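# Place circuit board on test fixture and clamp it

## Task

Pick up the circuit board lying in front of the test fixture, set it on the fixture, and fasten it with both of the fixture's clamps; then open the grippers and move the arms away from it.

## Robot and tools

Robot: two arms, left_arm and right_arm, each ending in a parallel two-finger gripper. Every gripper pose is given in one shared scene frame: origin on the table surface midway between the arm bases, +x pointing out across the table, +z up, and left_arm mounted on the +y side. The arm names do not match left/right in the camera pictures. In a gripper's own frame the fingers extend along +z and close along y. The reported end_effector_position is the point between the finger pads, roughly 1 cm short of the fingertips. Reported hand positions can be somewhat wrong, more so at long reach, and arms usually stop a centimetre or more from the commanded pose, typically below it.

The row format (used by every motion): one flat list of 16 numbers covering both arms, always all 16 even if one arm is idle. Order: left_arm x, y, z, qw, qx, qy, qz, opening, then right_arm x, y, z, qw, qx, qy, qz, opening. x, y, z are an absolute target position in metres in the scene frame; the quaternion is an absolute target orientation, w first. Opening runs from -1 (closed) to +1 (fully open, 0.094 m); it is a target finger setting, not an offset. A target more than 0.6 m from an arm's last reported position along any of its gripper axes is rejected and nothing is sent. Each control step the controller limits the commanded pose to within 70 mm and 16 degrees of the measured one and favours position over orientation if both cannot be met. To keep an arm still or hold an orientation, resend the exact same pose and quaternion each call (taken from the last result before it was meant to stay), not a drifted reading.

Tools:
- execute_actions {actions, pictures}: actions holds at most one item. Empty list = just report state. {"rows": [[16 numbers], ...], "steps": n} runs up to 15 control steps of 1/30 s (default 15); each row is one step and the last row repeats to fill the count. {"steps": n} alone is a wait of up to 300 steps, counted from the previous result, so your reply time is included. pictures (true/false) controls whether camera images are returned; by default they are.
- move {target, speed}: target is one 16-number row as above (absolute poses for both arms). Each gripper follows a straight line toward its pose; both paths finish together, lasting 0.5 to 10 s (cut off at 10 s). speed is the path's top speed in m/s, 0.002 to 0.5, default 0.25; rotation is capped at twice that in rad/s. Openings are applied at the start. Paths ignore obstacles and the other arm, grippers may lag, stray or overshoot speed. Faster contact hits harder; aiming further beyond the contact presses harder. The result adds a "move:" line with the ending (done, off_target, moving, held, fault), any limits (paced = pose was clipped; held = a check blocked some steps, after which the arm may jump quickly), and each gripper's distance from its target. If only one arm is named, the other finished fine.
- wait {seconds}: 0 to 10 s of letting the scene run with no new command.
- zoom_image {camera, region}: enlarges part of the latest image; camera is cam_high, cam_low, cam_left_wrist or cam_right_wrist (all 504x504); region [x0, y0, x1, y1] in pixels from the top-left corner, at most 504x504.
- finished_scene {scene}: pass the current scene number to end it and have it checked; irreversible. The goal must hold at that moment.

Results: a state line `left_arm: …` | `right_arm: …` with each gripper's position and quaternion; grip_measured, the measured finger opening on the command scale (last value in Joint positions is the opening in metres; readings may be off by ~1 mm); Hand target lines showing where each arm is being driven; joint torques (noisy, offset, non-zero in free air); "pose unreachable" when the clearance check altered or blocked an arm's command; HELD on steps where a command was not sent; FAULT or OVER-TEMPERATURE FAULT lines when an arm stops; MOTOR HOT warnings from 75 °C. Camera calibration (intrinsics K, distortion, world-to-camera transforms) is given; wrist camera poses follow the arm joints.

Joint limits (rad): waist -2.618..3.054, shoulder 0..3.142, elbow 0..3.142, wrist pitch -1.571..1.571, wrist yaw -1.571..1.571, wrist roll -2.094..2.094. Elbows cannot fully straighten.

Gripping: to hold something, command an opening below grip_measured; about 0.03 under it holds firmly, smaller margins hold gently. Pad force is about 50-62 N, lower on thin parts (under ~2 mm). After an action ends, an arm continues only to its last clipped pose, so check results and send the remainder. The simulation keeps running while you think; held loads heat motors, and at 90 °C an arm stops for 10 s, at 100 °C it drops what it holds and falls.

Avoid: knocking anything off the table (task failure), arms colliding or pushing each other, dropping or slipping the board, slamming into parts, and very hard pushes. Brief external tugs on held parts or nudges to loose objects can happen; keep a firm grip. Finish with grippers open and clear of the board.

Each tool is called as a command line: name --argument value for each argument, lists and objects as JSON in quotes; but a table of rows of numbers goes row by row, as --pt "numbers of a row", without its own name.

## Session

execute_actions --actions '[]'

Scene clock: 0.00 s of 5400.00 s.
left_arm: end_effector_position=(+0.0608, +0.4939, +0.1234) grip_measured=+1.000 end_effector_quat_wxyz=(+0.066, +0.659, -0.539, -0.520) | right_arm: end_effector_position=(+0.4543, -0.2159, +0.2085) grip_measured=+1.000 end_effector_quat_wxyz=(+0.554, +0.247, +0.783, +0.134)
Joint positions: left_arm=[ 0.839  1.707  0.977 -1.443 -0.992 -1.447  0.094] | right_arm=[0.607 1.451 0.879 0.165 0.492 0.744 0.094]
Joint velocities: left_arm=[ 0.007  0.002 -0.012 -0.022  0.037 -0.051  0.   ] | right_arm=[ 0.007 -0.012 -0.012  0.037  0.037  0.007  0.   ]
Joint torques (N m, as the arm reports them, + toward a larger angle): no reading
Hand target (left_arm): +0.062, +0.496, +0.125; +0.059, +0.660, -0.537, -0.523
Hand target (right_arm): +0.454, -0.216, +0.213; +0.557, +0.248, +0.781, +0.135

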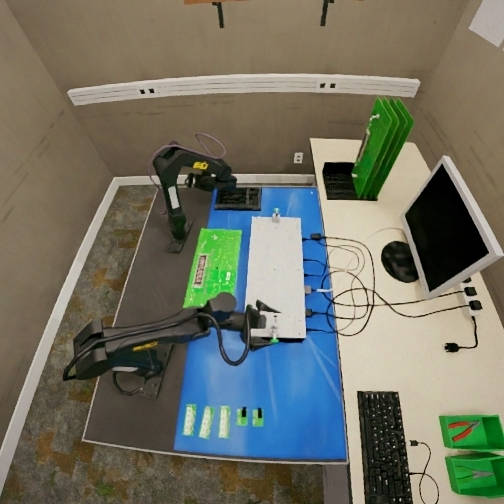

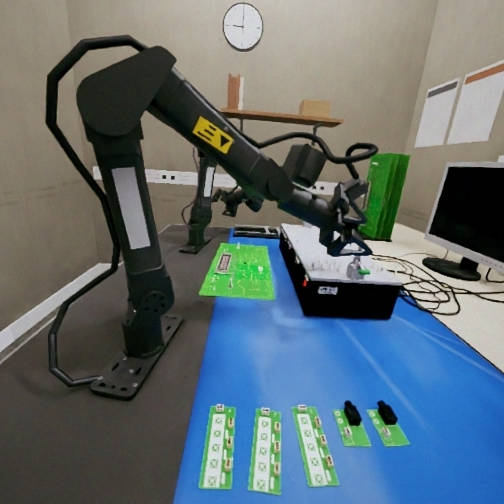

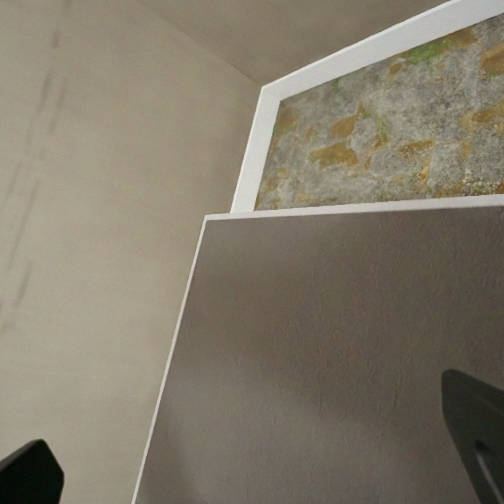

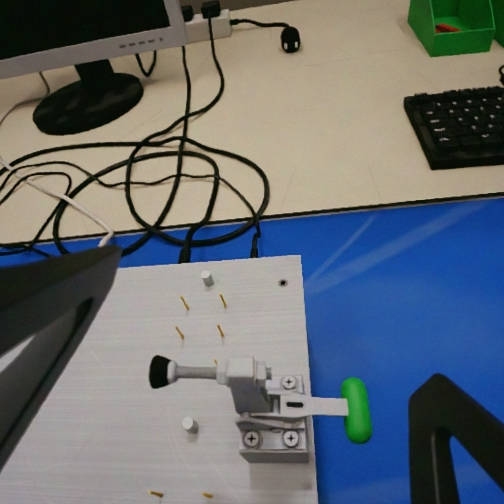

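move --target '[0.05,0.45,0.25,0,0.707,-0.707,0,1,0.2,-0.42,0.25,0,0.707,0.707,0,1]'

zoom_image --camera "cam_high" --region '[160,170,360,370]'

zoom_image --camera "cam_low" --region '[170,200,430,340]'

Scene clock: 10.93 s of 5400.00 s.
left_arm: end_effector_position=(+0.0519, +0.4564, +0.2392) grip_measured=+1.000 end_effector_quat_wxyz=(-0.120, +0.699, -0.700, -0.079) | right_arm: end_effector_position=(+0.2051, -0.4215, +0.2543) grip_measured=+1.000 end_effector_quat_wxyz=(+0.162, +0.698, +0.696, +0.044)
Joint positions: left_arm=[ 1.514  1.125  1.383 -1.541 -0.01  -0.237  0.094] | right_arm=[-0.283  1.109  1.428 -1.554  0.031  1.14   0.094]
Joint velocities: left_arm=[ 0.017 -0.002  0.007 -0.051 -0.037  0.066  0.   ] | right_arm=[ 0.012  0.007 -0.002  0.037 -0.051 -0.066  0.   ]
Joint torques (N m, as the arm reports them, + toward a larger angle): left_arm=[ 0.86 -3.06  7.45  0.56  0.1   0.  ] | right_arm=[-0.7  -2.77  4.35  0.99 -0.08 -0.08]
Hand target (left_arm): +0.051, +0.452, +0.249; -0.135, +0.697, -0.700, -0.084
Hand target (right_arm): +0.199, -0.419, +0.251; +0.156, +0.697, +0.698, +0.045
Off the commanded pose (left_arm): 0.013 m, 17 deg.
Off the commanded pose (right_arm): 0.007 m, 19 deg; orientation clipped at the last step of the last action.
joint sent to its limit (left arm) — the command would take joint 4 (wrist pitch) past its lower limit, so that joint was sent only as far as its limit.
joint sent to its limit (right arm) — the command would take joint 4 (wrist pitch) past its lower limit, so that joint was sent only as far as its limit.
After step 90, 4.40 s passed at rest.
move: off_target (left_arm, right_arm); limits=paced
camera_calibration (this result's frames):
cam_left_wrist: T_world_to_cam=[[0.975688, -0.219161, 0.00100981, 0.0441933], [-0.218505, -0.97239, 0.0819367, 0.479249], [-0.0169754, -0.0801654, -0.996637, 0.35533], [0, 0, 0, 1]] pos_world=[0.0676313, 0.504188, 0.314823]
cam_right_wrist: T_world_to_cam=[[-0.851344, -0.440004, -0.285676, 0.064159], [-0.505557, 0.833533, 0.222788, 0.42571], [0.140093, 0.334094, -0.93207, 0.44635], [0, 0, 0, 1]] pos_world=[0.207312, -0.475737, 0.339516]

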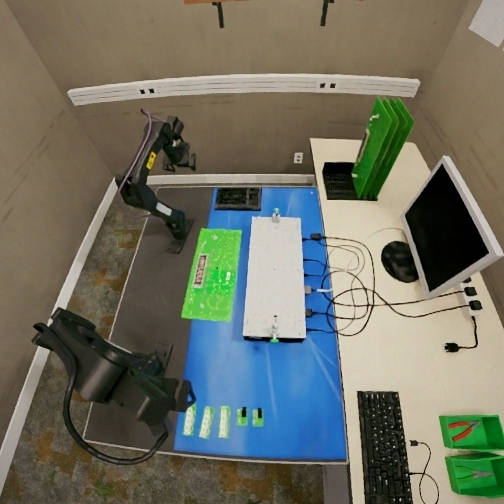

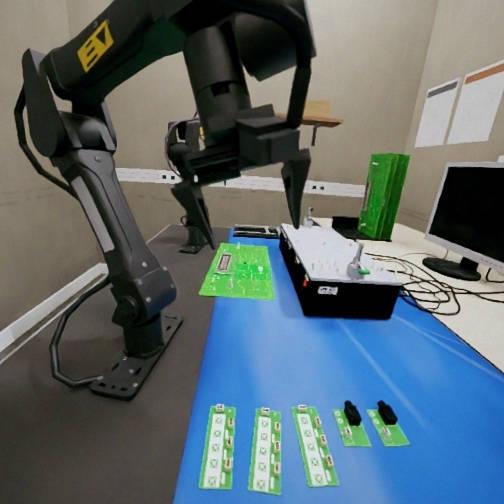

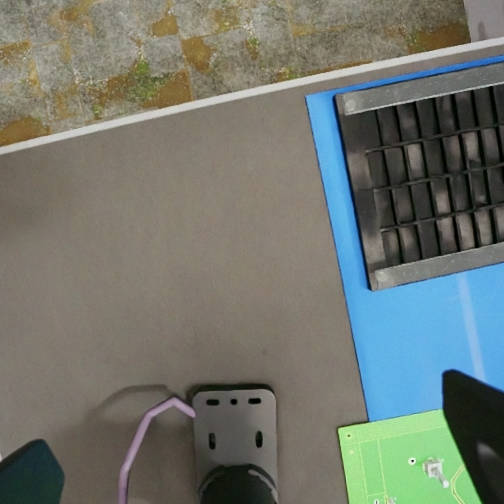

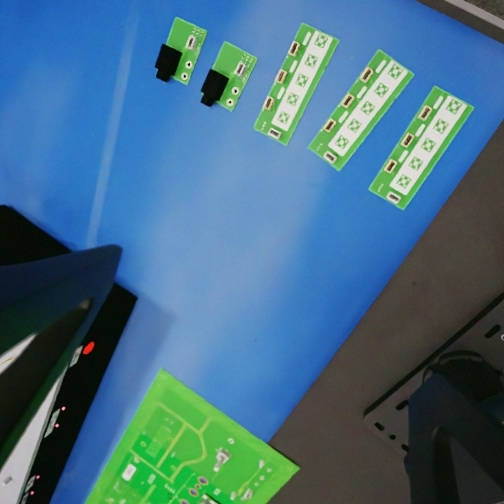

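Region (160, 170, 360, 370) of cam_high's 504x504 image, scaled by 2.520, with more detail than that image has.

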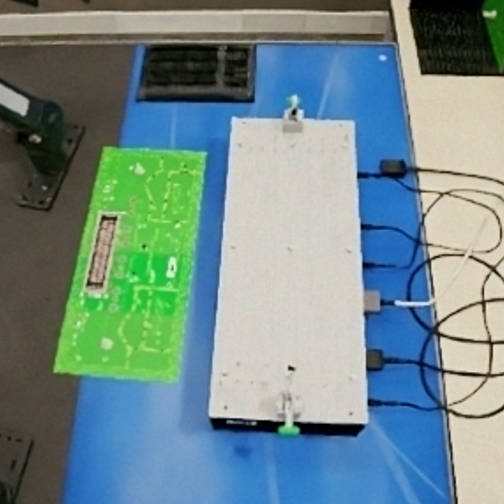

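Region (170, 200, 430, 340) of cam_low's 504x504 image, scaled by 1.938, with more detail than that image has; it fills the top 271 rows of this view, and the rest is white.

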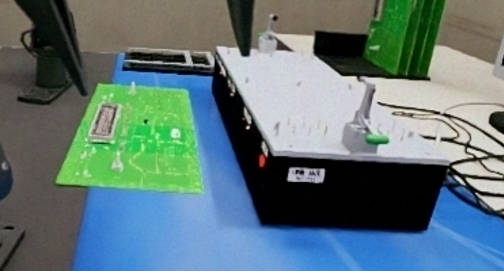

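move --target '[0.2,0.2,0.16,0,0.707,-0.707,0,1,0.2,-0.16,0.16,0,0.707,0.707,0,1]'

Scene clock: 28.53 s of 5400.00 s.
left_arm: end_effector_position=(+0.2001, +0.2041, +0.1564) grip_measured=+1.000 end_effector_quat_wxyz=(-0.001, +0.705, -0.709, +0.000) | right_arm: end_effector_position=(+0.1995, -0.1671, +0.1500) grip_measured=+1.000 end_effector_quat_wxyz=(-0.050, +0.646, +0.762, -0.010)
Joint positions: left_arm=[-0.121  1.306  1.191 -1.454 -0.001 -1.869  0.094] | right_arm=[ 0.844  1.486  1.309 -1.43  -0.095  2.102  0.094]
Joint velocities: left_arm=[-0.007 -0.007  0.012 -0.007 -0.037 -0.022  0.   ] | right_arm=[-0.017  0.002 -0.002 -0.037 -0.081 -0.037  0.   ]
Joint torques (N m, as the arm reports them, + toward a larger angle): left_arm=[-0.74 -2.07  7.56  0.2   0.01 -0.14] | right_arm=[ 0.37 -4.62  9.1   0.4  -0.16  0.09]
Hand target (left_arm): +0.206, +0.201, +0.160; -0.005, +0.706, -0.708, +0.005
Hand target (right_arm): +0.204, -0.158, +0.159; -0.052, +0.645, +0.762, +0.008
Off the commanded pose (left_arm): 0.006 m, 0 deg.
Off the commanded pose (right_arm): 0.012 m, 11 deg.
joint sent to its limit (right arm) — the command would take joint 6 (wrist roll) past its upper limit, so that joint was sent only as far as its limit.
After step 90, 12.70 s passed at rest.
move: off_target (right_arm)
camera_calibration (this result's frames):
cam_left_wrist: T_world_to_cam=[[0.974974, -0.222207, 0.0070116, -0.155753], [-0.209651, -0.908474, 0.361555, 0.214618], [-0.0739702, -0.353976, -0.932325, 0.312342], [0, 0, 0, 1]] pos_world=[0.219954, 0.270927, 0.2147]
cam_right_wrist: T_world_to_cam=[[-0.833355, -0.550364, -0.0511748, 0.0843083], [-0.476564, 0.668519, 0.570937, 0.148477], [-0.280012, 0.500181, -0.819397, 0.35967], [0, 0, 0, 1]] pos_world=[0.24173, -0.23276, 0.214256]

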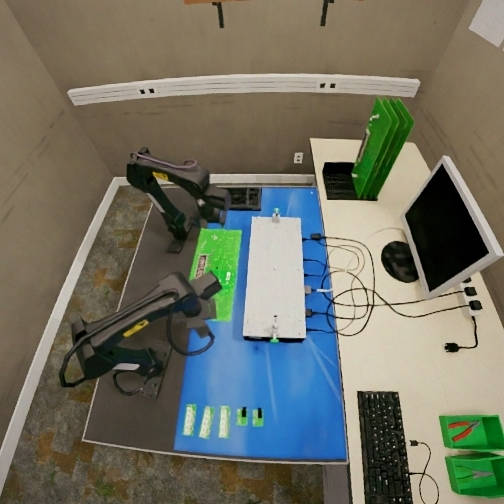

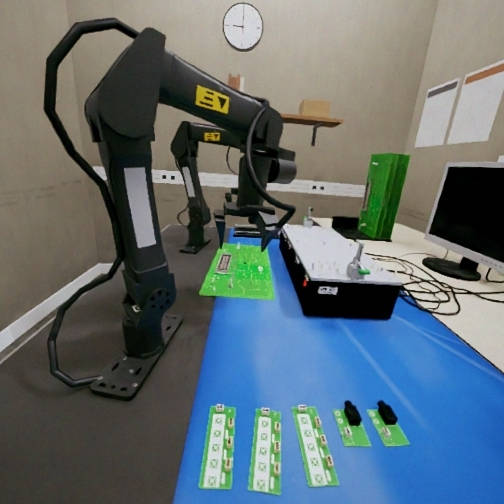

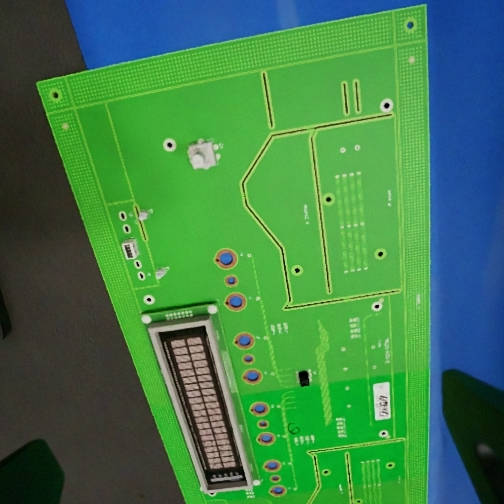

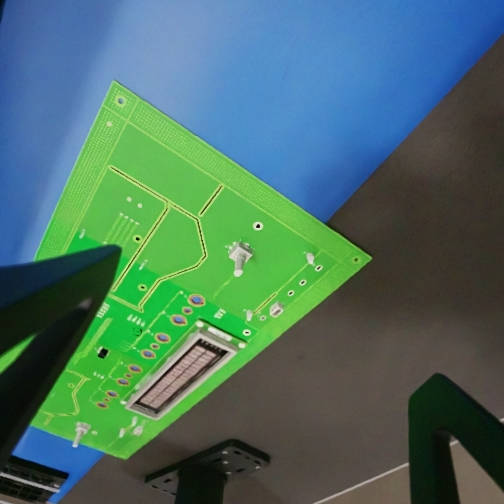

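move --target '[0.15,0.085,0.07,0,0.707,-0.707,0,0.3,0.15,-0.38,0.14,0,1,0,0,1]'

Scene clock: 50.67 s of 5400.00 s.
left_arm: end_effector_position=(+0.1576, +0.0835, +0.0780) grip_measured=+0.302 end_effector_quat_wxyz=(+0.086, +0.613, -0.785, +0.022) | right_arm: end_effector_position=(+0.1466, -0.3861, +0.1425) grip_measured=+1.000 end_effector_quat_wxyz=(-0.106, +0.983, +0.117, +0.092)
Joint positions: left_arm=[-0.563  1.429  0.964 -1.09   0.178 -2.071  0.061] | right_arm=[-0.648  1.032  0.946 -1.54  -0.276  2.102  0.094]
Joint velocities: left_arm=[ 0.002 -0.002 -0.022 -0.007 -0.007  0.066 -0.   ] | right_arm=[-0.027 -0.007 -0.002  0.022  0.022 -0.125  0.   ]
Joint torques (N m, as the arm reports them, + toward a larger angle): left_arm=[-0.61 -2.92  4.92  0.17  0.21 -0.11] | right_arm=[-0.67 -2.45  4.69  0.28 -0.32  0.09]
Hand target (left_arm): +0.152, +0.085, +0.070; -0.092, -0.614, +0.784, -0.006
Hand target (right_arm): +0.143, -0.381, +0.141; -0.111, +0.983, +0.108, +0.096
Off the commanded pose (left_arm): 0.011 m, 17 deg; orientation clipped at the last step of the last action.
Off the commanded pose (right_arm): 0.007 m, 21 deg; orientation clipped at the last step of the last action.
joint sent to its limit (left arm) — the command would take joint 6 (wrist roll) past its lower limit, so that joint was sent only as far as its limit.
joint sent to its limit (right arm) — the command would take joint 6 (wrist roll) past its upper limit, so that joint was sent only as far as its limit.
After step 90, 15.23 s passed at rest.
move: off_target (left_arm, right_arm); limits=paced
camera_calibration (this result's frames):
cam_left_wrist: T_world_to_cam=[[0.892683, -0.449739, -0.0291762, -0.10579], [-0.371086, -0.770216, 0.518712, 0.126049], [-0.255757, -0.452219, -0.854451, 0.224192], [0, 0, 0, 1]] pos_world=[0.19855, 0.150891, 0.123091]
cam_right_wrist: T_world_to_cam=[[-0.603749, 0.797107, -0.010361, 0.40012], [0.559115, 0.43268, 0.707233, 0.0116311], [0.568224, 0.421198, -0.706904, 0.277335], [0, 0, 0, 1]] pos_world=[0.0774804, -0.440784, 0.191969]

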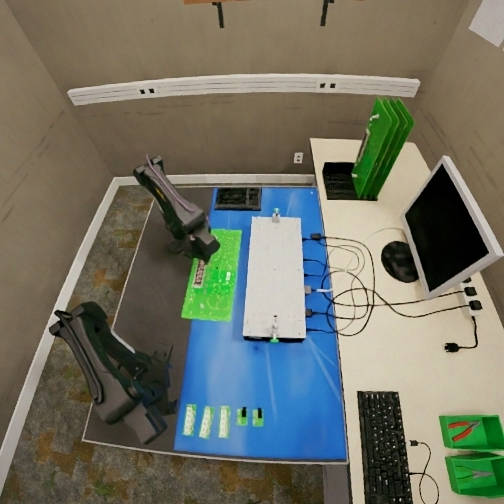

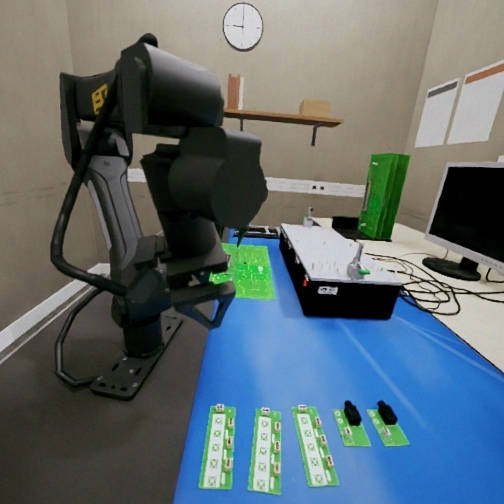

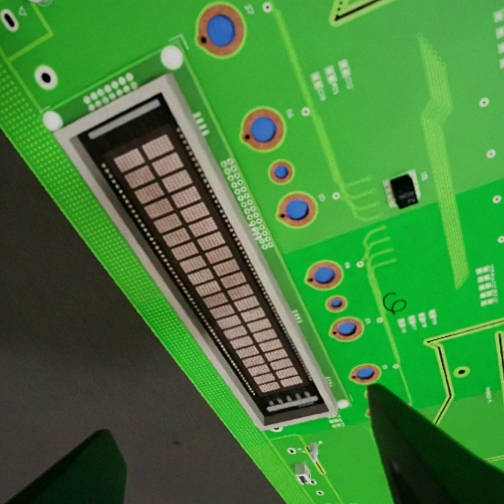

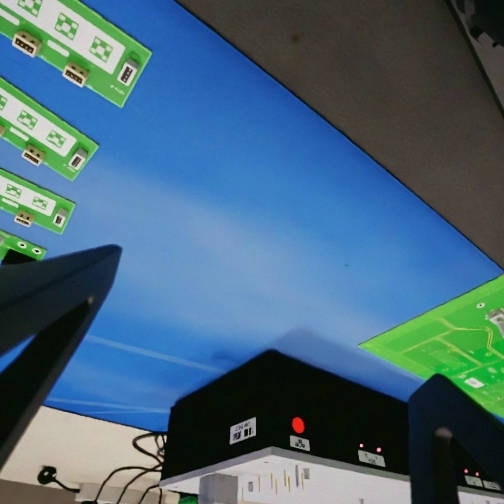

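move --target '[0.1475,0.075,0.08,0,0.728,0.686,0,0.3,0.15,-0.40,0.14,0,0.8,0.6,0,1]'

move --target '[0.1475,0.075,0.035,0,0.728,0.686,0,0.3,0.15,-0.40,0.14,0,0.8,0.6,0,1]' --speed 0.08

Scene clock: 65.13 s of 5400.00 s.
left_arm: end_effector_position=(+0.1500, +0.0730, +0.0767) grip_measured=+0.302 end_effector_quat_wxyz=(-0.014, +0.722, +0.691, -0.000) | right_arm: end_effector_position=(+0.1446, -0.3953, +0.1330) grip_measured=+1.000 end_effector_quat_wxyz=(-0.016, +0.806, +0.592, -0.001)
Joint positions: left_arm=[-0.747  1.491  1.024 -1.132  0.004  0.685  0.061] | right_arm=[-0.351  1.054  0.946 -1.492 -0.012  1.378  0.094]
Joint velocities: left_arm=[-0.002 -0.002 -0.007 -0.007 -0.051 -0.007  0.   ] | right_arm=[-0.022  0.007  0.012  0.037 -0.037 -0.037  0.   ]
Joint torques (N m, as the arm reports them, + toward a larger angle): left_arm=[-0.5  -7.17  4.74  0.08 -0.01  0.06] | right_arm=[ 0.46 -1.38  8.41  0.46  0.13 -0.04]
Hand target (left_arm): +0.148, +0.075, +0.080; -0.001, +0.728, +0.686, -0.001
Hand target (right_arm): +0.151, -0.400, +0.141; +0.005, +0.801, +0.599, +0.001
Off the commanded pose (left_arm): 0.005 m, 2 deg.
Off the commanded pose (right_arm): 0.010 m, 2 deg.
After step 90, 4.97 s passed at rest.
move: done
camera_calibration (this result's frames):
cam_left_wrist: T_world_to_cam=[[-0.965291, 0.259415, 0.030276, 0.118558], [0.251567, 0.892355, 0.374722, -0.0879036], [0.0701917, 0.369332, -0.926643, 0.113059], [0, 0, 0, 1]] pos_world=[0.128621, 0.00592892, 0.134115]
cam_right_wrist: T_world_to_cam=[[-0.989665, -0.118215, -0.0811747, 0.109572], [-0.143207, 0.844261, 0.516444, 0.313055], [0.00748113, 0.522731, -0.852465, 0.416196], [0, 0, 0, 1]] pos_world=[0.150158, -0.468906, 0.202012]

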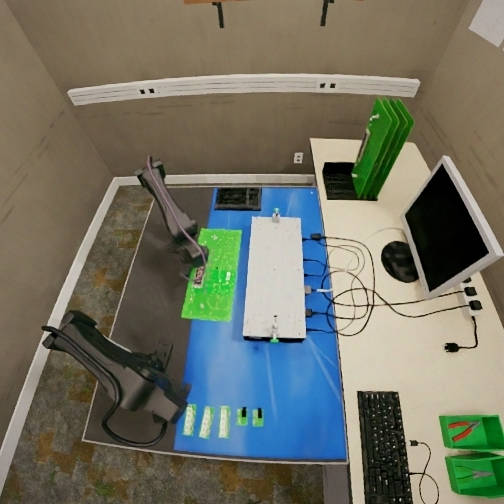

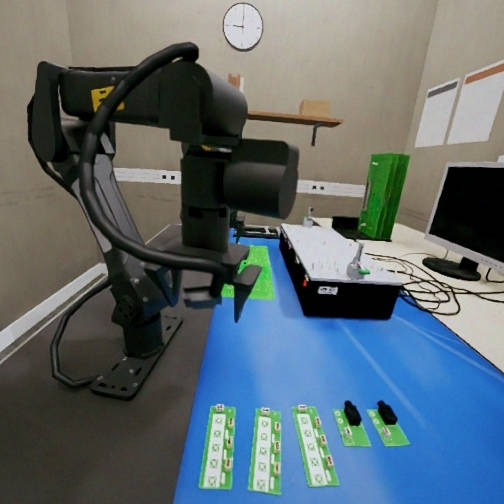

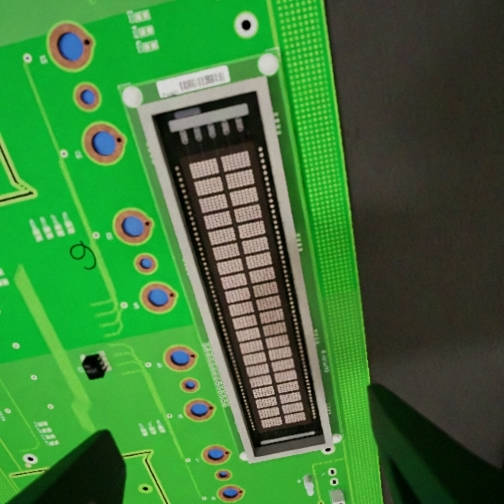

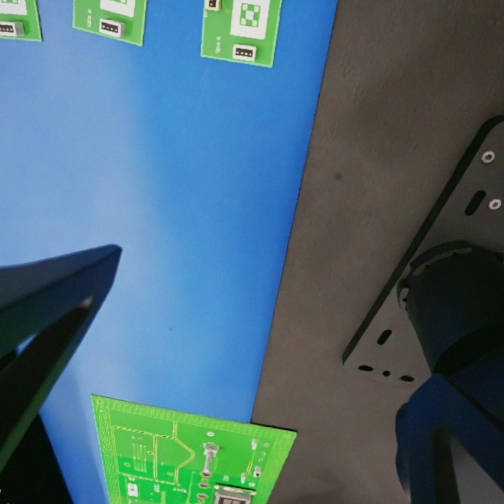

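Scene clock: 66.23 s of 5400.00 s.
left_arm: end_effector_position=(+0.1503, +0.0728, +0.0412) grip_measured=+0.302 end_effector_quat_wxyz=(+0.009, +0.723, +0.691, -0.003) | right_arm: end_effector_position=(+0.1446, -0.3953, +0.1330) grip_measured=+1.000 end_effector_quat_wxyz=(-0.016, +0.804, +0.595, -0.001)
Joint positions: left_arm=[-0.747  1.491  0.877 -0.939  0.004  0.685  0.061] | right_arm=[-0.351  1.054  0.946 -1.492 -0.012  1.37   0.094]
Joint velocities: left_arm=[-0.002  0.002  0.007  0.037 -0.007  0.007 -0.001] | right_arm=[-0.022 -0.017 -0.002  0.022  0.007  0.022  0.   ]
Joint torques (N m, as the arm reports them, + toward a larger angle): left_arm=[-0.87 -3.77  4.8   0.2  -0.05  0.03] | right_arm=[ 0.11 -0.93  8.38  0.42  0.12 -0.04]
Hand target (left_arm): +0.147, +0.075, +0.035; +0.000, +0.728, +0.686, +0.000
Hand target (right_arm): +0.150, -0.400, +0.140; +0.000, +0.800, +0.600, +0.000
Off the commanded pose (left_arm): 0.007 m, 1 deg.
Off the commanded pose (right_arm): 0.010 m, 2 deg.
move: done
camera_calibration (this result's frames):
cam_left_wrist: T_world_to_cam=[[-0.965529, 0.260224, -0.00616936, 0.121507], [0.241781, 0.905373, 0.349058, -0.0728917], [0.0964188, 0.335533, -0.937081, 0.0791625], [0, 0, 0, 1]] pos_world=[0.12731, 0.00781347, 0.100375]
cam_right_wrist: T_world_to_cam=[[-0.988719, -0.125746, -0.0813772, 0.106486], [-0.149736, 0.843065, 0.516547, 0.313513], [0.00365263, 0.522905, -0.852383, 0.416808], [0, 0, 0, 1]] pos_world=[0.150706, -0.468873, 0.202001]

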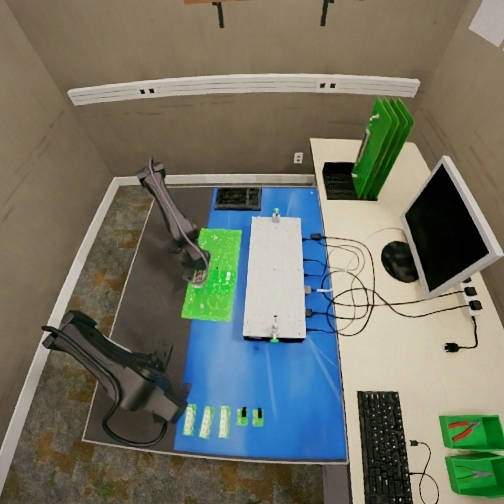

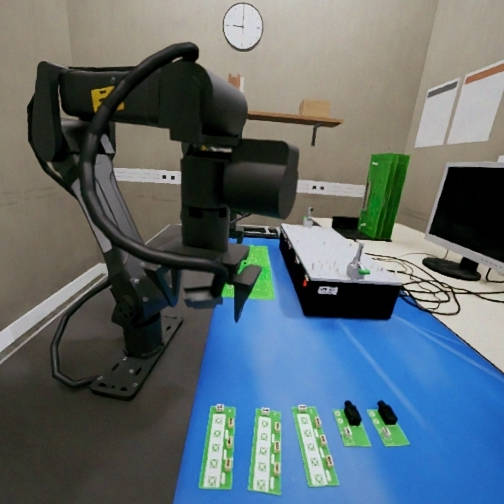

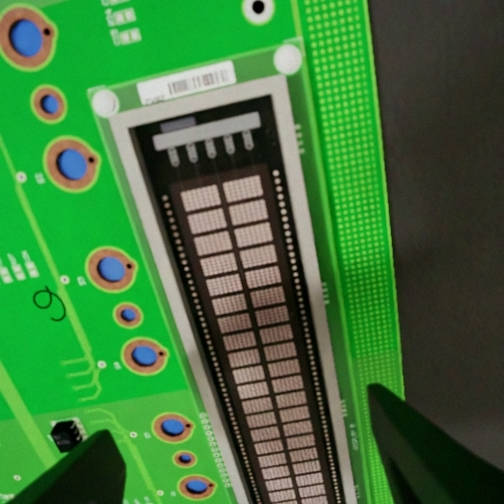

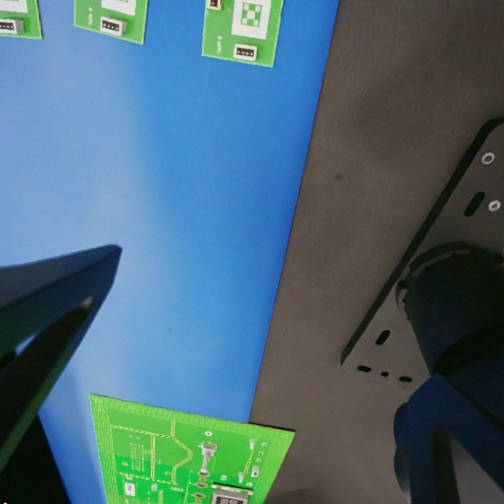

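move --target '[0.146,0.076,0.012,0,0.728,0.686,0,0.15,0.15,-0.40,0.14,0,0.8,0.6,0,1]' --speed 0.03

Scene clock: 73.57 s of 5400.00 s.
left_arm: end_effector_position=(+0.1504, +0.0728, +0.0202) grip_measured=+0.152 end_effector_quat_wxyz=(+0.013, +0.723, +0.691, -0.003) | right_arm: end_effector_position=(+0.1446, -0.3953, +0.1330) grip_measured=+1.000 end_effector_quat_wxyz=(-0.016, +0.804, +0.595, -0.001)
Joint positions: left_arm=[-0.747  1.519  0.811 -0.836  0.003  0.686  0.054] | right_arm=[-0.351  1.054  0.946 -1.492 -0.012  1.37   0.094]
Joint velocities: left_arm=[-0.012 -0.002 -0.012  0.051  0.037 -0.022  0.   ] | right_arm=[-0.012  0.007  0.012  0.022 -0.022 -0.037  0.   ]
Joint torques (N m, as the arm reports them, + toward a larger angle): left_arm=[-0.91 -3.13  4.62  0.22  0.   -0.01] | right_arm=[ 0.1  -0.93  8.38  0.42  0.12 -0.06]
Hand target (left_arm): +0.146, +0.076, +0.013; +0.000, +0.728, +0.686, +0.000
Hand target (right_arm): +0.150, -0.400, +0.140; +0.000, +0.800, +0.600, +0.000
Off the commanded pose (left_arm): 0.010 m, 2 deg.
Off the commanded pose (right_arm): 0.010 m, 2 deg.
After step 90, 2.93 s passed at rest.
move: done
camera_calibration (this result's frames):
cam_left_wrist: T_world_to_cam=[[-0.965374, 0.260514, -0.0136091, 0.121592], [0.240113, 0.907745, 0.344012, -0.0653924], [0.101973, 0.328832, -0.938867, 0.0591985], [0, 0, 0, 1]] pos_world=[0.127047, 0.00821672, 0.07973]
cam_right_wrist: T_world_to_cam=[[-0.98867, -0.126122, -0.0813874, 0.106331], [-0.150062, 0.843004, 0.516552, 0.313535], [0.00346117, 0.522913, -0.852379, 0.416838], [0, 0, 0, 1]] pos_world=[0.150734, -0.468871, 0.202001]

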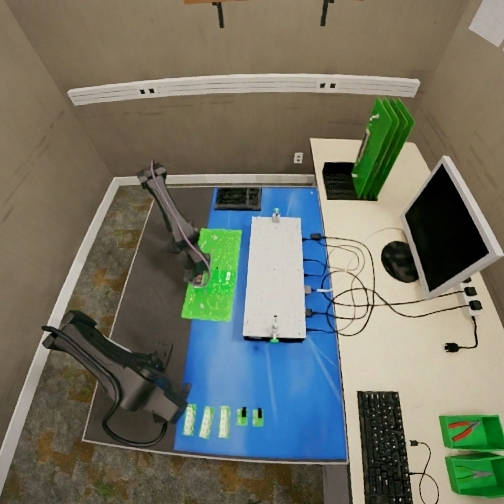

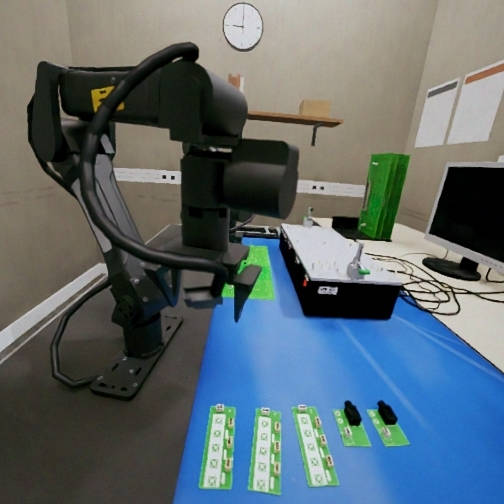

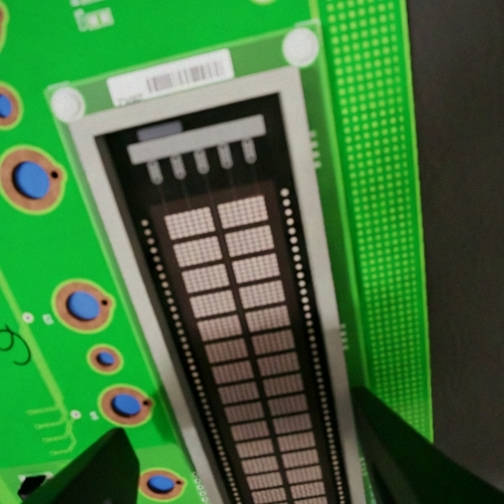

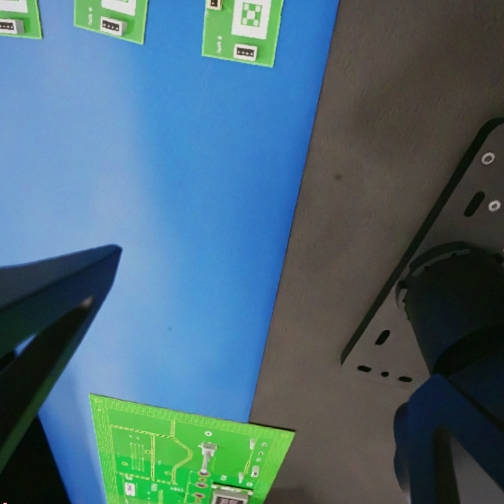

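move --target '[0.140,0.076,0.014,0,0.728,0.686,0,0.2,0.15,-0.40,0.14,0,0.8,0.6,0,1]' --speed 0.03

move --target '[0.140,0.076,0.004,0,0.728,0.686,0,0.2,0.15,-0.40,0.14,0,0.8,0.6,0,1]' --speed 0.02

Scene clock: 80.50 s of 5400.00 s.
left_arm: end_effector_position=(+0.1462, +0.0693, +0.0202) grip_measured=+0.198 end_effector_quat_wxyz=(+0.014, +0.728, +0.685, -0.004) | right_arm: end_effector_position=(+0.1446, -0.3953, +0.1330) grip_measured=+1.000 end_effector_quat_wxyz=(-0.016, +0.804, +0.595, -0.001)
Joint positions: left_arm=[-0.77   1.519  0.811 -0.835  0.003  0.679  0.056] | right_arm=[-0.351  1.054  0.946 -1.492 -0.012  1.37   0.094]
Joint velocities: left_arm=[-0.007  0.007 -0.017 -0.007 -0.007 -0.051  0.001] | right_arm=[-0.002  0.007 -0.007 -0.007 -0.081  0.081  0.   ]
Joint torques (N m, as the arm reports them, + toward a larger angle): left_arm=[-0.8  -4.23  4.24  0.18 -0.05 -0.09] | right_arm=[ 0.1  -0.93  8.37  0.42  0.12 -0.06]
Hand target (left_arm): +0.140, +0.076, +0.014; +0.000, +0.728, +0.686, -0.000
Hand target (right_arm): +0.150, -0.400, +0.140; +0.000, +0.800, +0.600, +0.000
Off the commanded pose (left_arm): 0.011 m, 2 deg.
Off the commanded pose (right_arm): 0.010 m, 2 deg.
After step 90, 3.13 s passed at rest.
move: off_target (left_arm)
camera_calibration (this result's frames):
cam_left_wrist: T_world_to_cam=[[-0.961066, 0.275931, -0.0146701, 0.116802], [0.25438, 0.904239, 0.34299, -0.0630156], [0.107907, 0.325904, -0.939224, 0.0601357], [0, 0, 0, 1]] pos_world=[0.121796, 0.00515331, 0.0798081]
cam_right_wrist: T_world_to_cam=[[-0.98867, -0.126122, -0.0813874, 0.106331], [-0.150062, 0.843004, 0.516552, 0.313535], [0.00346117, 0.522913, -0.852379, 0.416838], [0, 0, 0, 1]] pos_world=[0.150734, -0.468871, 0.202001]

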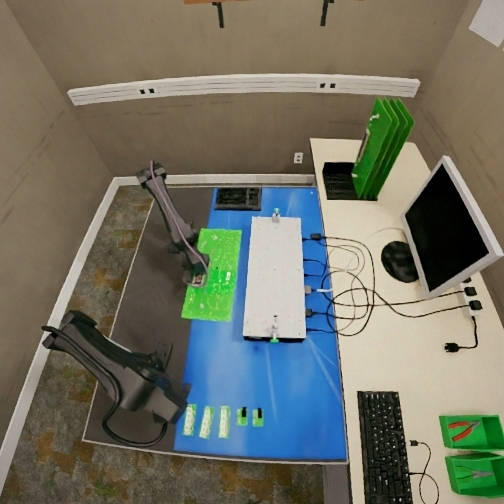

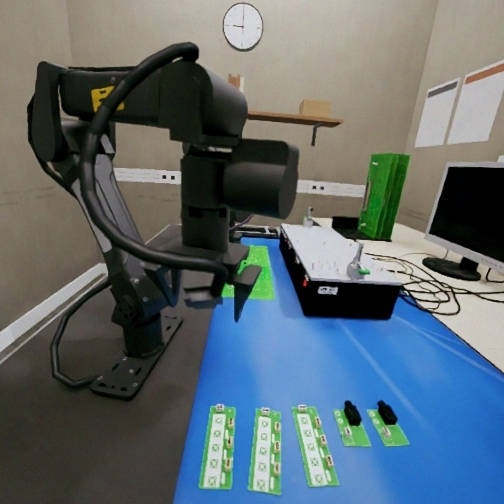

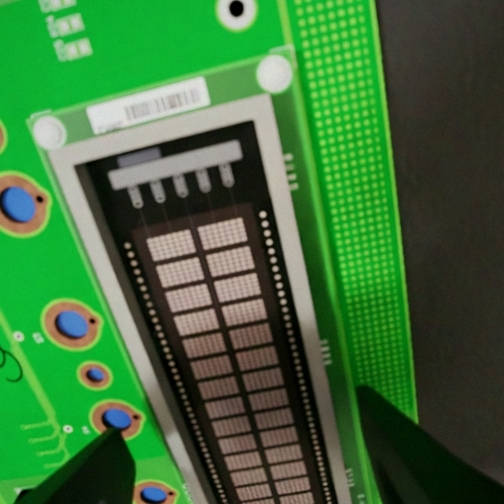

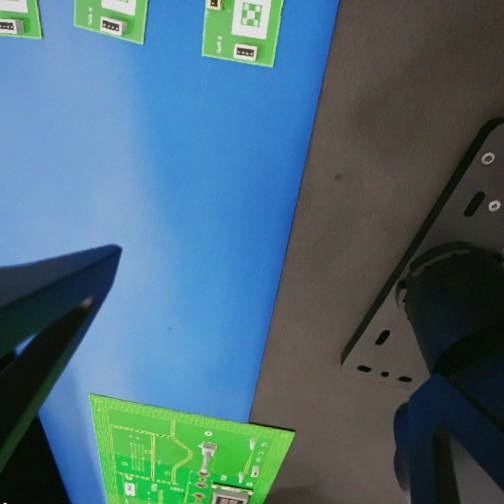

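Scene clock: 81.67 s of 5400.00 s.
left_arm: end_effector_position=(+0.1446, +0.0716, +0.0134) grip_measured=+0.198 end_effector_quat_wxyz=(+0.015, +0.728, +0.686, -0.004) | right_arm: end_effector_position=(+0.1446, -0.3953, +0.1330) grip_measured=+1.000 end_effector_quat_wxyz=(-0.016, +0.804, +0.595, -0.001)
Joint positions: left_arm=[-0.77   1.519  0.78  -0.801  0.003  0.678  0.056] | right_arm=[-0.351  1.054  0.946 -1.492 -0.012  1.37   0.094]
Joint velocities: left_arm=[-0.012  0.002 -0.007 -0.037  0.007 -0.022 -0.   ] | right_arm=[-0.027  0.007  0.002  0.007 -0.037 -0.051  0.   ]
Joint torques (N m, as the arm reports them, + toward a larger angle): left_arm=[-0.77 -2.82  4.49  0.29 -0.05 -0.05] | right_arm=[ 0.1  -0.93  8.38  0.42  0.12 -0.06]
Hand target (left_arm): +0.140, +0.076, +0.005; -0.000, +0.728, +0.686, -0.000
Hand target (right_arm): +0.150, -0.400, +0.140; +0.000, +0.800, +0.600, +0.000
Off the commanded pose (left_arm): 0.011 m, 2 deg.
Off the commanded pose (right_arm): 0.010 m, 2 deg.
move: off_target (left_arm)
camera_calibration (this result's frames):
cam_left_wrist: T_world_to_cam=[[-0.961248, 0.275158, -0.0170395, 0.114577], [0.253091, 0.905287, 0.341174, -0.0622067], [0.109302, 0.32364, -0.939846, 0.0530616], [0, 0, 0, 1]] pos_world=[0.120081, 0.00761521, 0.0730453]
cam_right_wrist: T_world_to_cam=[[-0.98867, -0.126122, -0.0813874, 0.106331], [-0.150062, 0.843004, 0.516552, 0.313535], [0.00346117, 0.522913, -0.852379, 0.416838], [0, 0, 0, 1]] pos_world=[0.150734, -0.468871, 0.202001]

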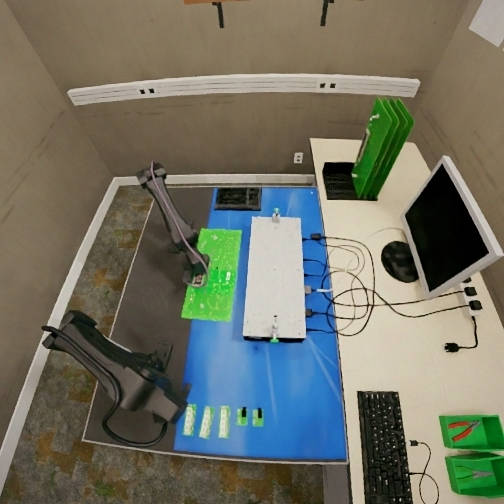

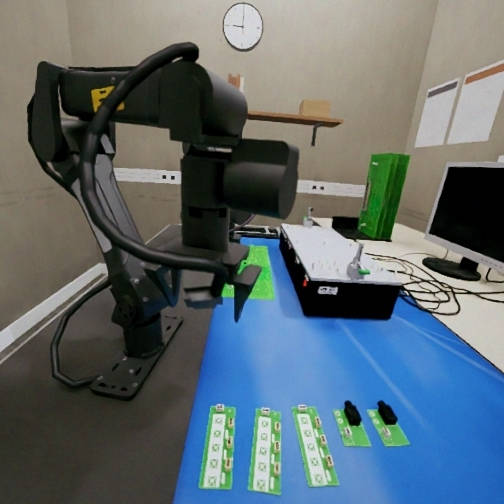

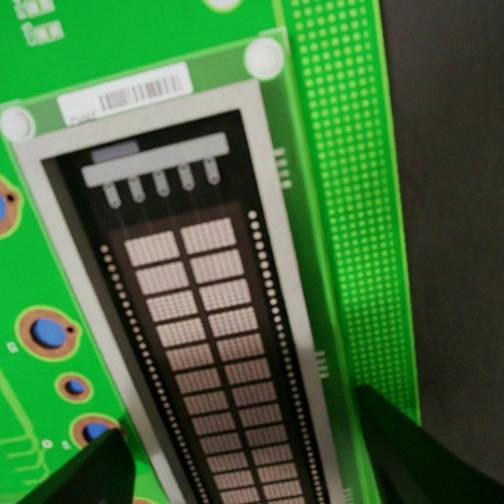

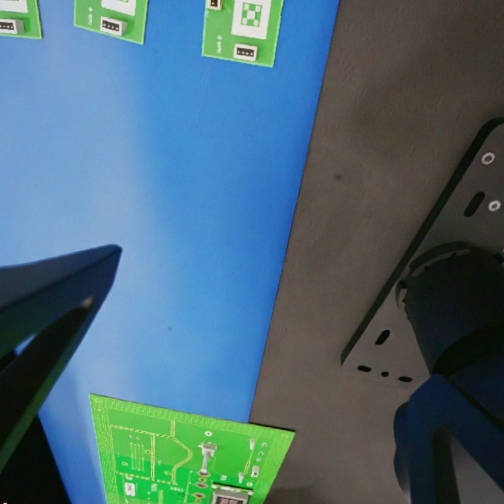

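Close and see.

move --target '[0.140,0.076,0.002,0,0.728,0.686,0,-0.3,0.15,-0.40,0.14,0,0.8,0.6,0,1]' --speed 0.02

Scene clock: 85.90 s of 5400.00 s.
left_arm: end_effector_position=(+0.1444, +0.0711, +0.0130) grip_measured=+0.033 end_effector_quat_wxyz=(+0.015, +0.728, +0.686, -0.005) | right_arm: end_effector_position=(+0.1446, -0.3953, +0.1330) grip_measured=+1.000 end_effector_quat_wxyz=(-0.016, +0.804, +0.595, -0.001)
Joint positions: left_arm=[-0.77   1.521  0.78  -0.799  0.006  0.677  0.049] | right_arm=[-0.351  1.054  0.946 -1.492 -0.012  1.37   0.094]
Joint velocities: left_arm=[-0.002  0.002 -0.002 -0.022  0.007 -0.022  0.   ] | right_arm=[ 0.002 -0.007  0.002 -0.022  0.022 -0.037  0.   ]
Joint torques (N m, as the arm reports them, + toward a larger angle): left_arm=[-0.89 -2.68  4.09  0.34 -0.01 -0.09] | right_arm=[ 0.1  -0.93  8.37  0.42  0.12 -0.06]
Hand target (left_arm): +0.140, +0.076, +0.003; -0.000, +0.728, +0.686, -0.000
Hand target (right_arm): +0.150, -0.400, +0.140; +0.000, +0.800, +0.600, +0.000
Off the commanded pose (left_arm): 0.013 m, 2 deg.
Off the commanded pose (right_arm): 0.010 m, 2 deg.
After step 90, 0.17 s passed at rest.
move: off_target (left_arm)
camera_calibration (this result's frames):
cam_left_wrist: T_world_to_cam=[[-0.961468, 0.274473, -0.0155942, 0.114591], [0.253108, 0.905917, 0.339486, -0.061638], [0.107307, 0.322458, -0.940482, 0.0532383], [0, 0, 0, 1]] pos_world=[0.120064, 0.00721981, 0.0727819]
cam_right_wrist: T_world_to_cam=[[-0.98867, -0.126122, -0.0813874, 0.106331], [-0.150062, 0.843004, 0.516552, 0.313535], [0.00346117, 0.522913, -0.852379, 0.416838], [0, 0, 0, 1]] pos_world=[0.150734, -0.468871, 0.202001]

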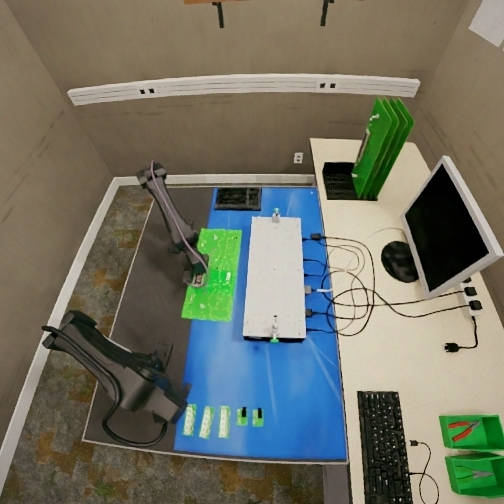

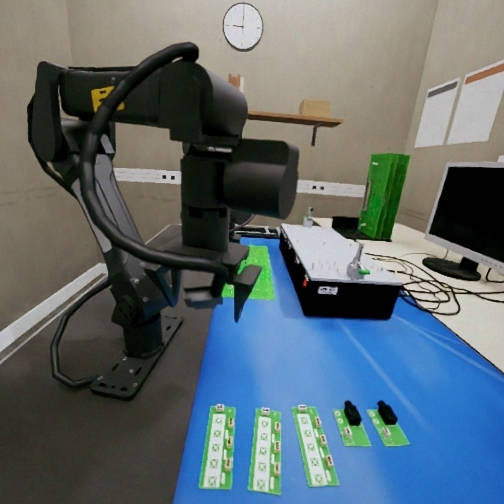

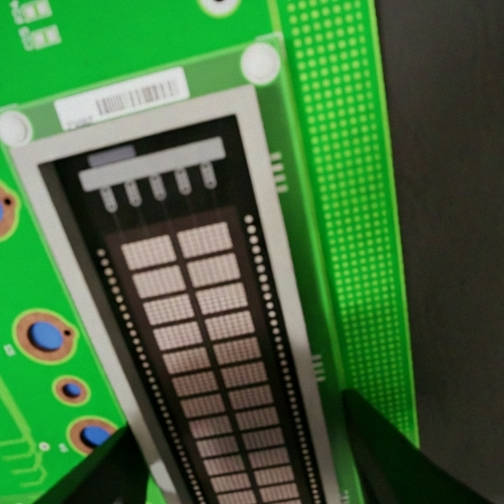

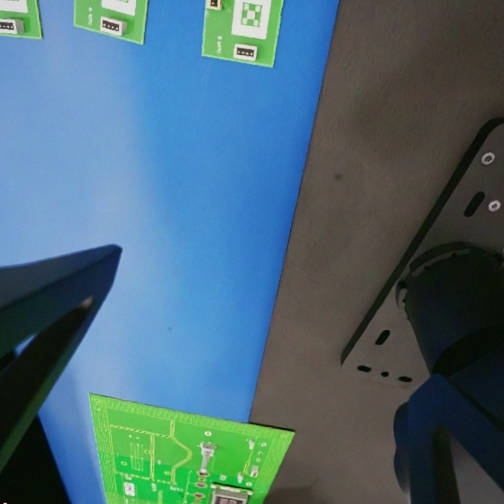

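move --target '[0.140,0.076,0.05,0,0.728,0.686,0,-0.01,0.15,-0.40,0.14,0,0.8,0.6,0,1]' --speed 0.03

Scene clock: 90.77 s of 5400.00 s.
left_arm: end_effector_position=(+0.1352, +0.0840, +0.0344) grip_measured=+0.033 end_effector_quat_wxyz=(-0.025, +0.728, +0.685, +0.001) | right_arm: end_effector_position=(+0.1446, -0.3953, +0.1330) grip_measured=+1.000 end_effector_quat_wxyz=(-0.016, +0.804, +0.595, -0.001)
Joint positions: left_arm=[-0.77   1.497  0.852 -0.975  0.006  0.678  0.049] | right_arm=[-0.351  1.054  0.946 -1.492 -0.012  1.37   0.094]
Joint velocities: left_arm=[ 0.002 -0.007  0.007 -0.066  0.022 -0.007  0.   ] | right_arm=[-0.002  0.012 -0.002  0.022 -0.007  0.037  0.   ]
Joint torques (N m, as the arm reports them, + toward a larger angle): left_arm=[-0.72 -6.74  7.98 -0.15 -0.04 -0.14] | right_arm=[ 0.1  -0.94  8.38  0.42  0.12 -0.06]
Hand target (left_arm): +0.140, +0.076, +0.049; +0.000, +0.728, +0.686, -0.000
Hand target (right_arm): +0.150, -0.400, +0.140; +0.000, +0.800, +0.600, +0.000
Off the commanded pose (left_arm): 0.018 m, 3 deg.
Off the commanded pose (right_arm): 0.010 m, 2 deg.
After step 90, 0.17 s passed at rest.
move: off_target (left_arm)
camera_calibration (this result's frames):
cam_left_wrist: T_world_to_cam=[[-0.960509, 0.274152, 0.0475702, 0.100299], [0.27081, 0.881799, 0.386126, -0.08024], [0.06391, 0.38376, -0.921219, 0.070282], [0, 0, 0, 1]] pos_world=[0.113576, 0.0162869, 0.0909566]
cam_right_wrist: T_world_to_cam=[[-0.98867, -0.126122, -0.0813874, 0.106331], [-0.150062, 0.843004, 0.516552, 0.313535], [0.00346117, 0.522913, -0.852379, 0.416838], [0, 0, 0, 1]] pos_world=[0.150734, -0.468871, 0.202001]

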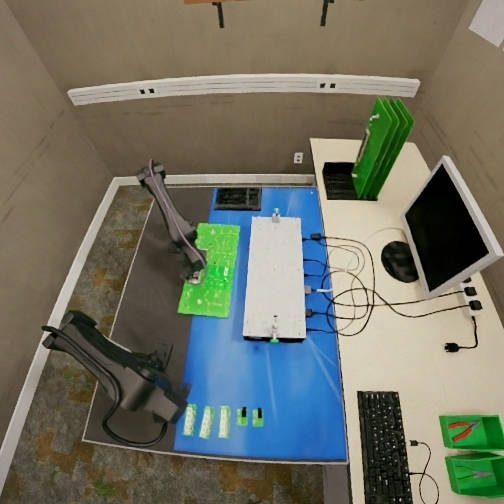

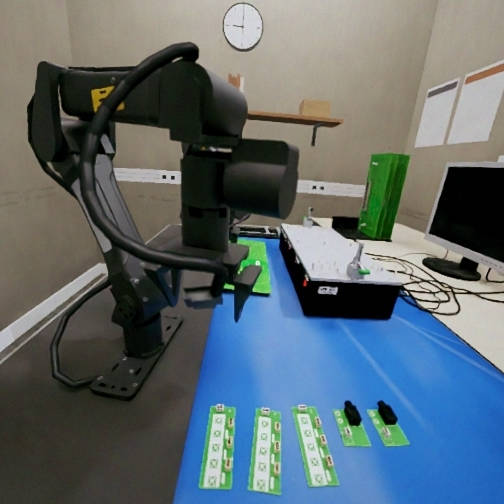

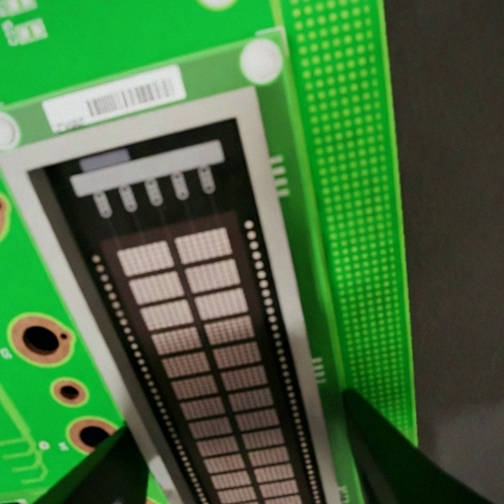

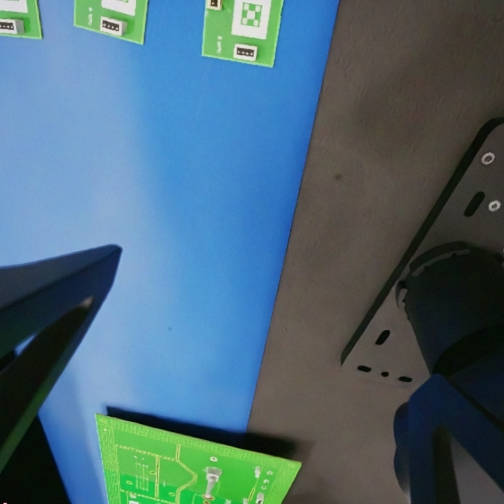

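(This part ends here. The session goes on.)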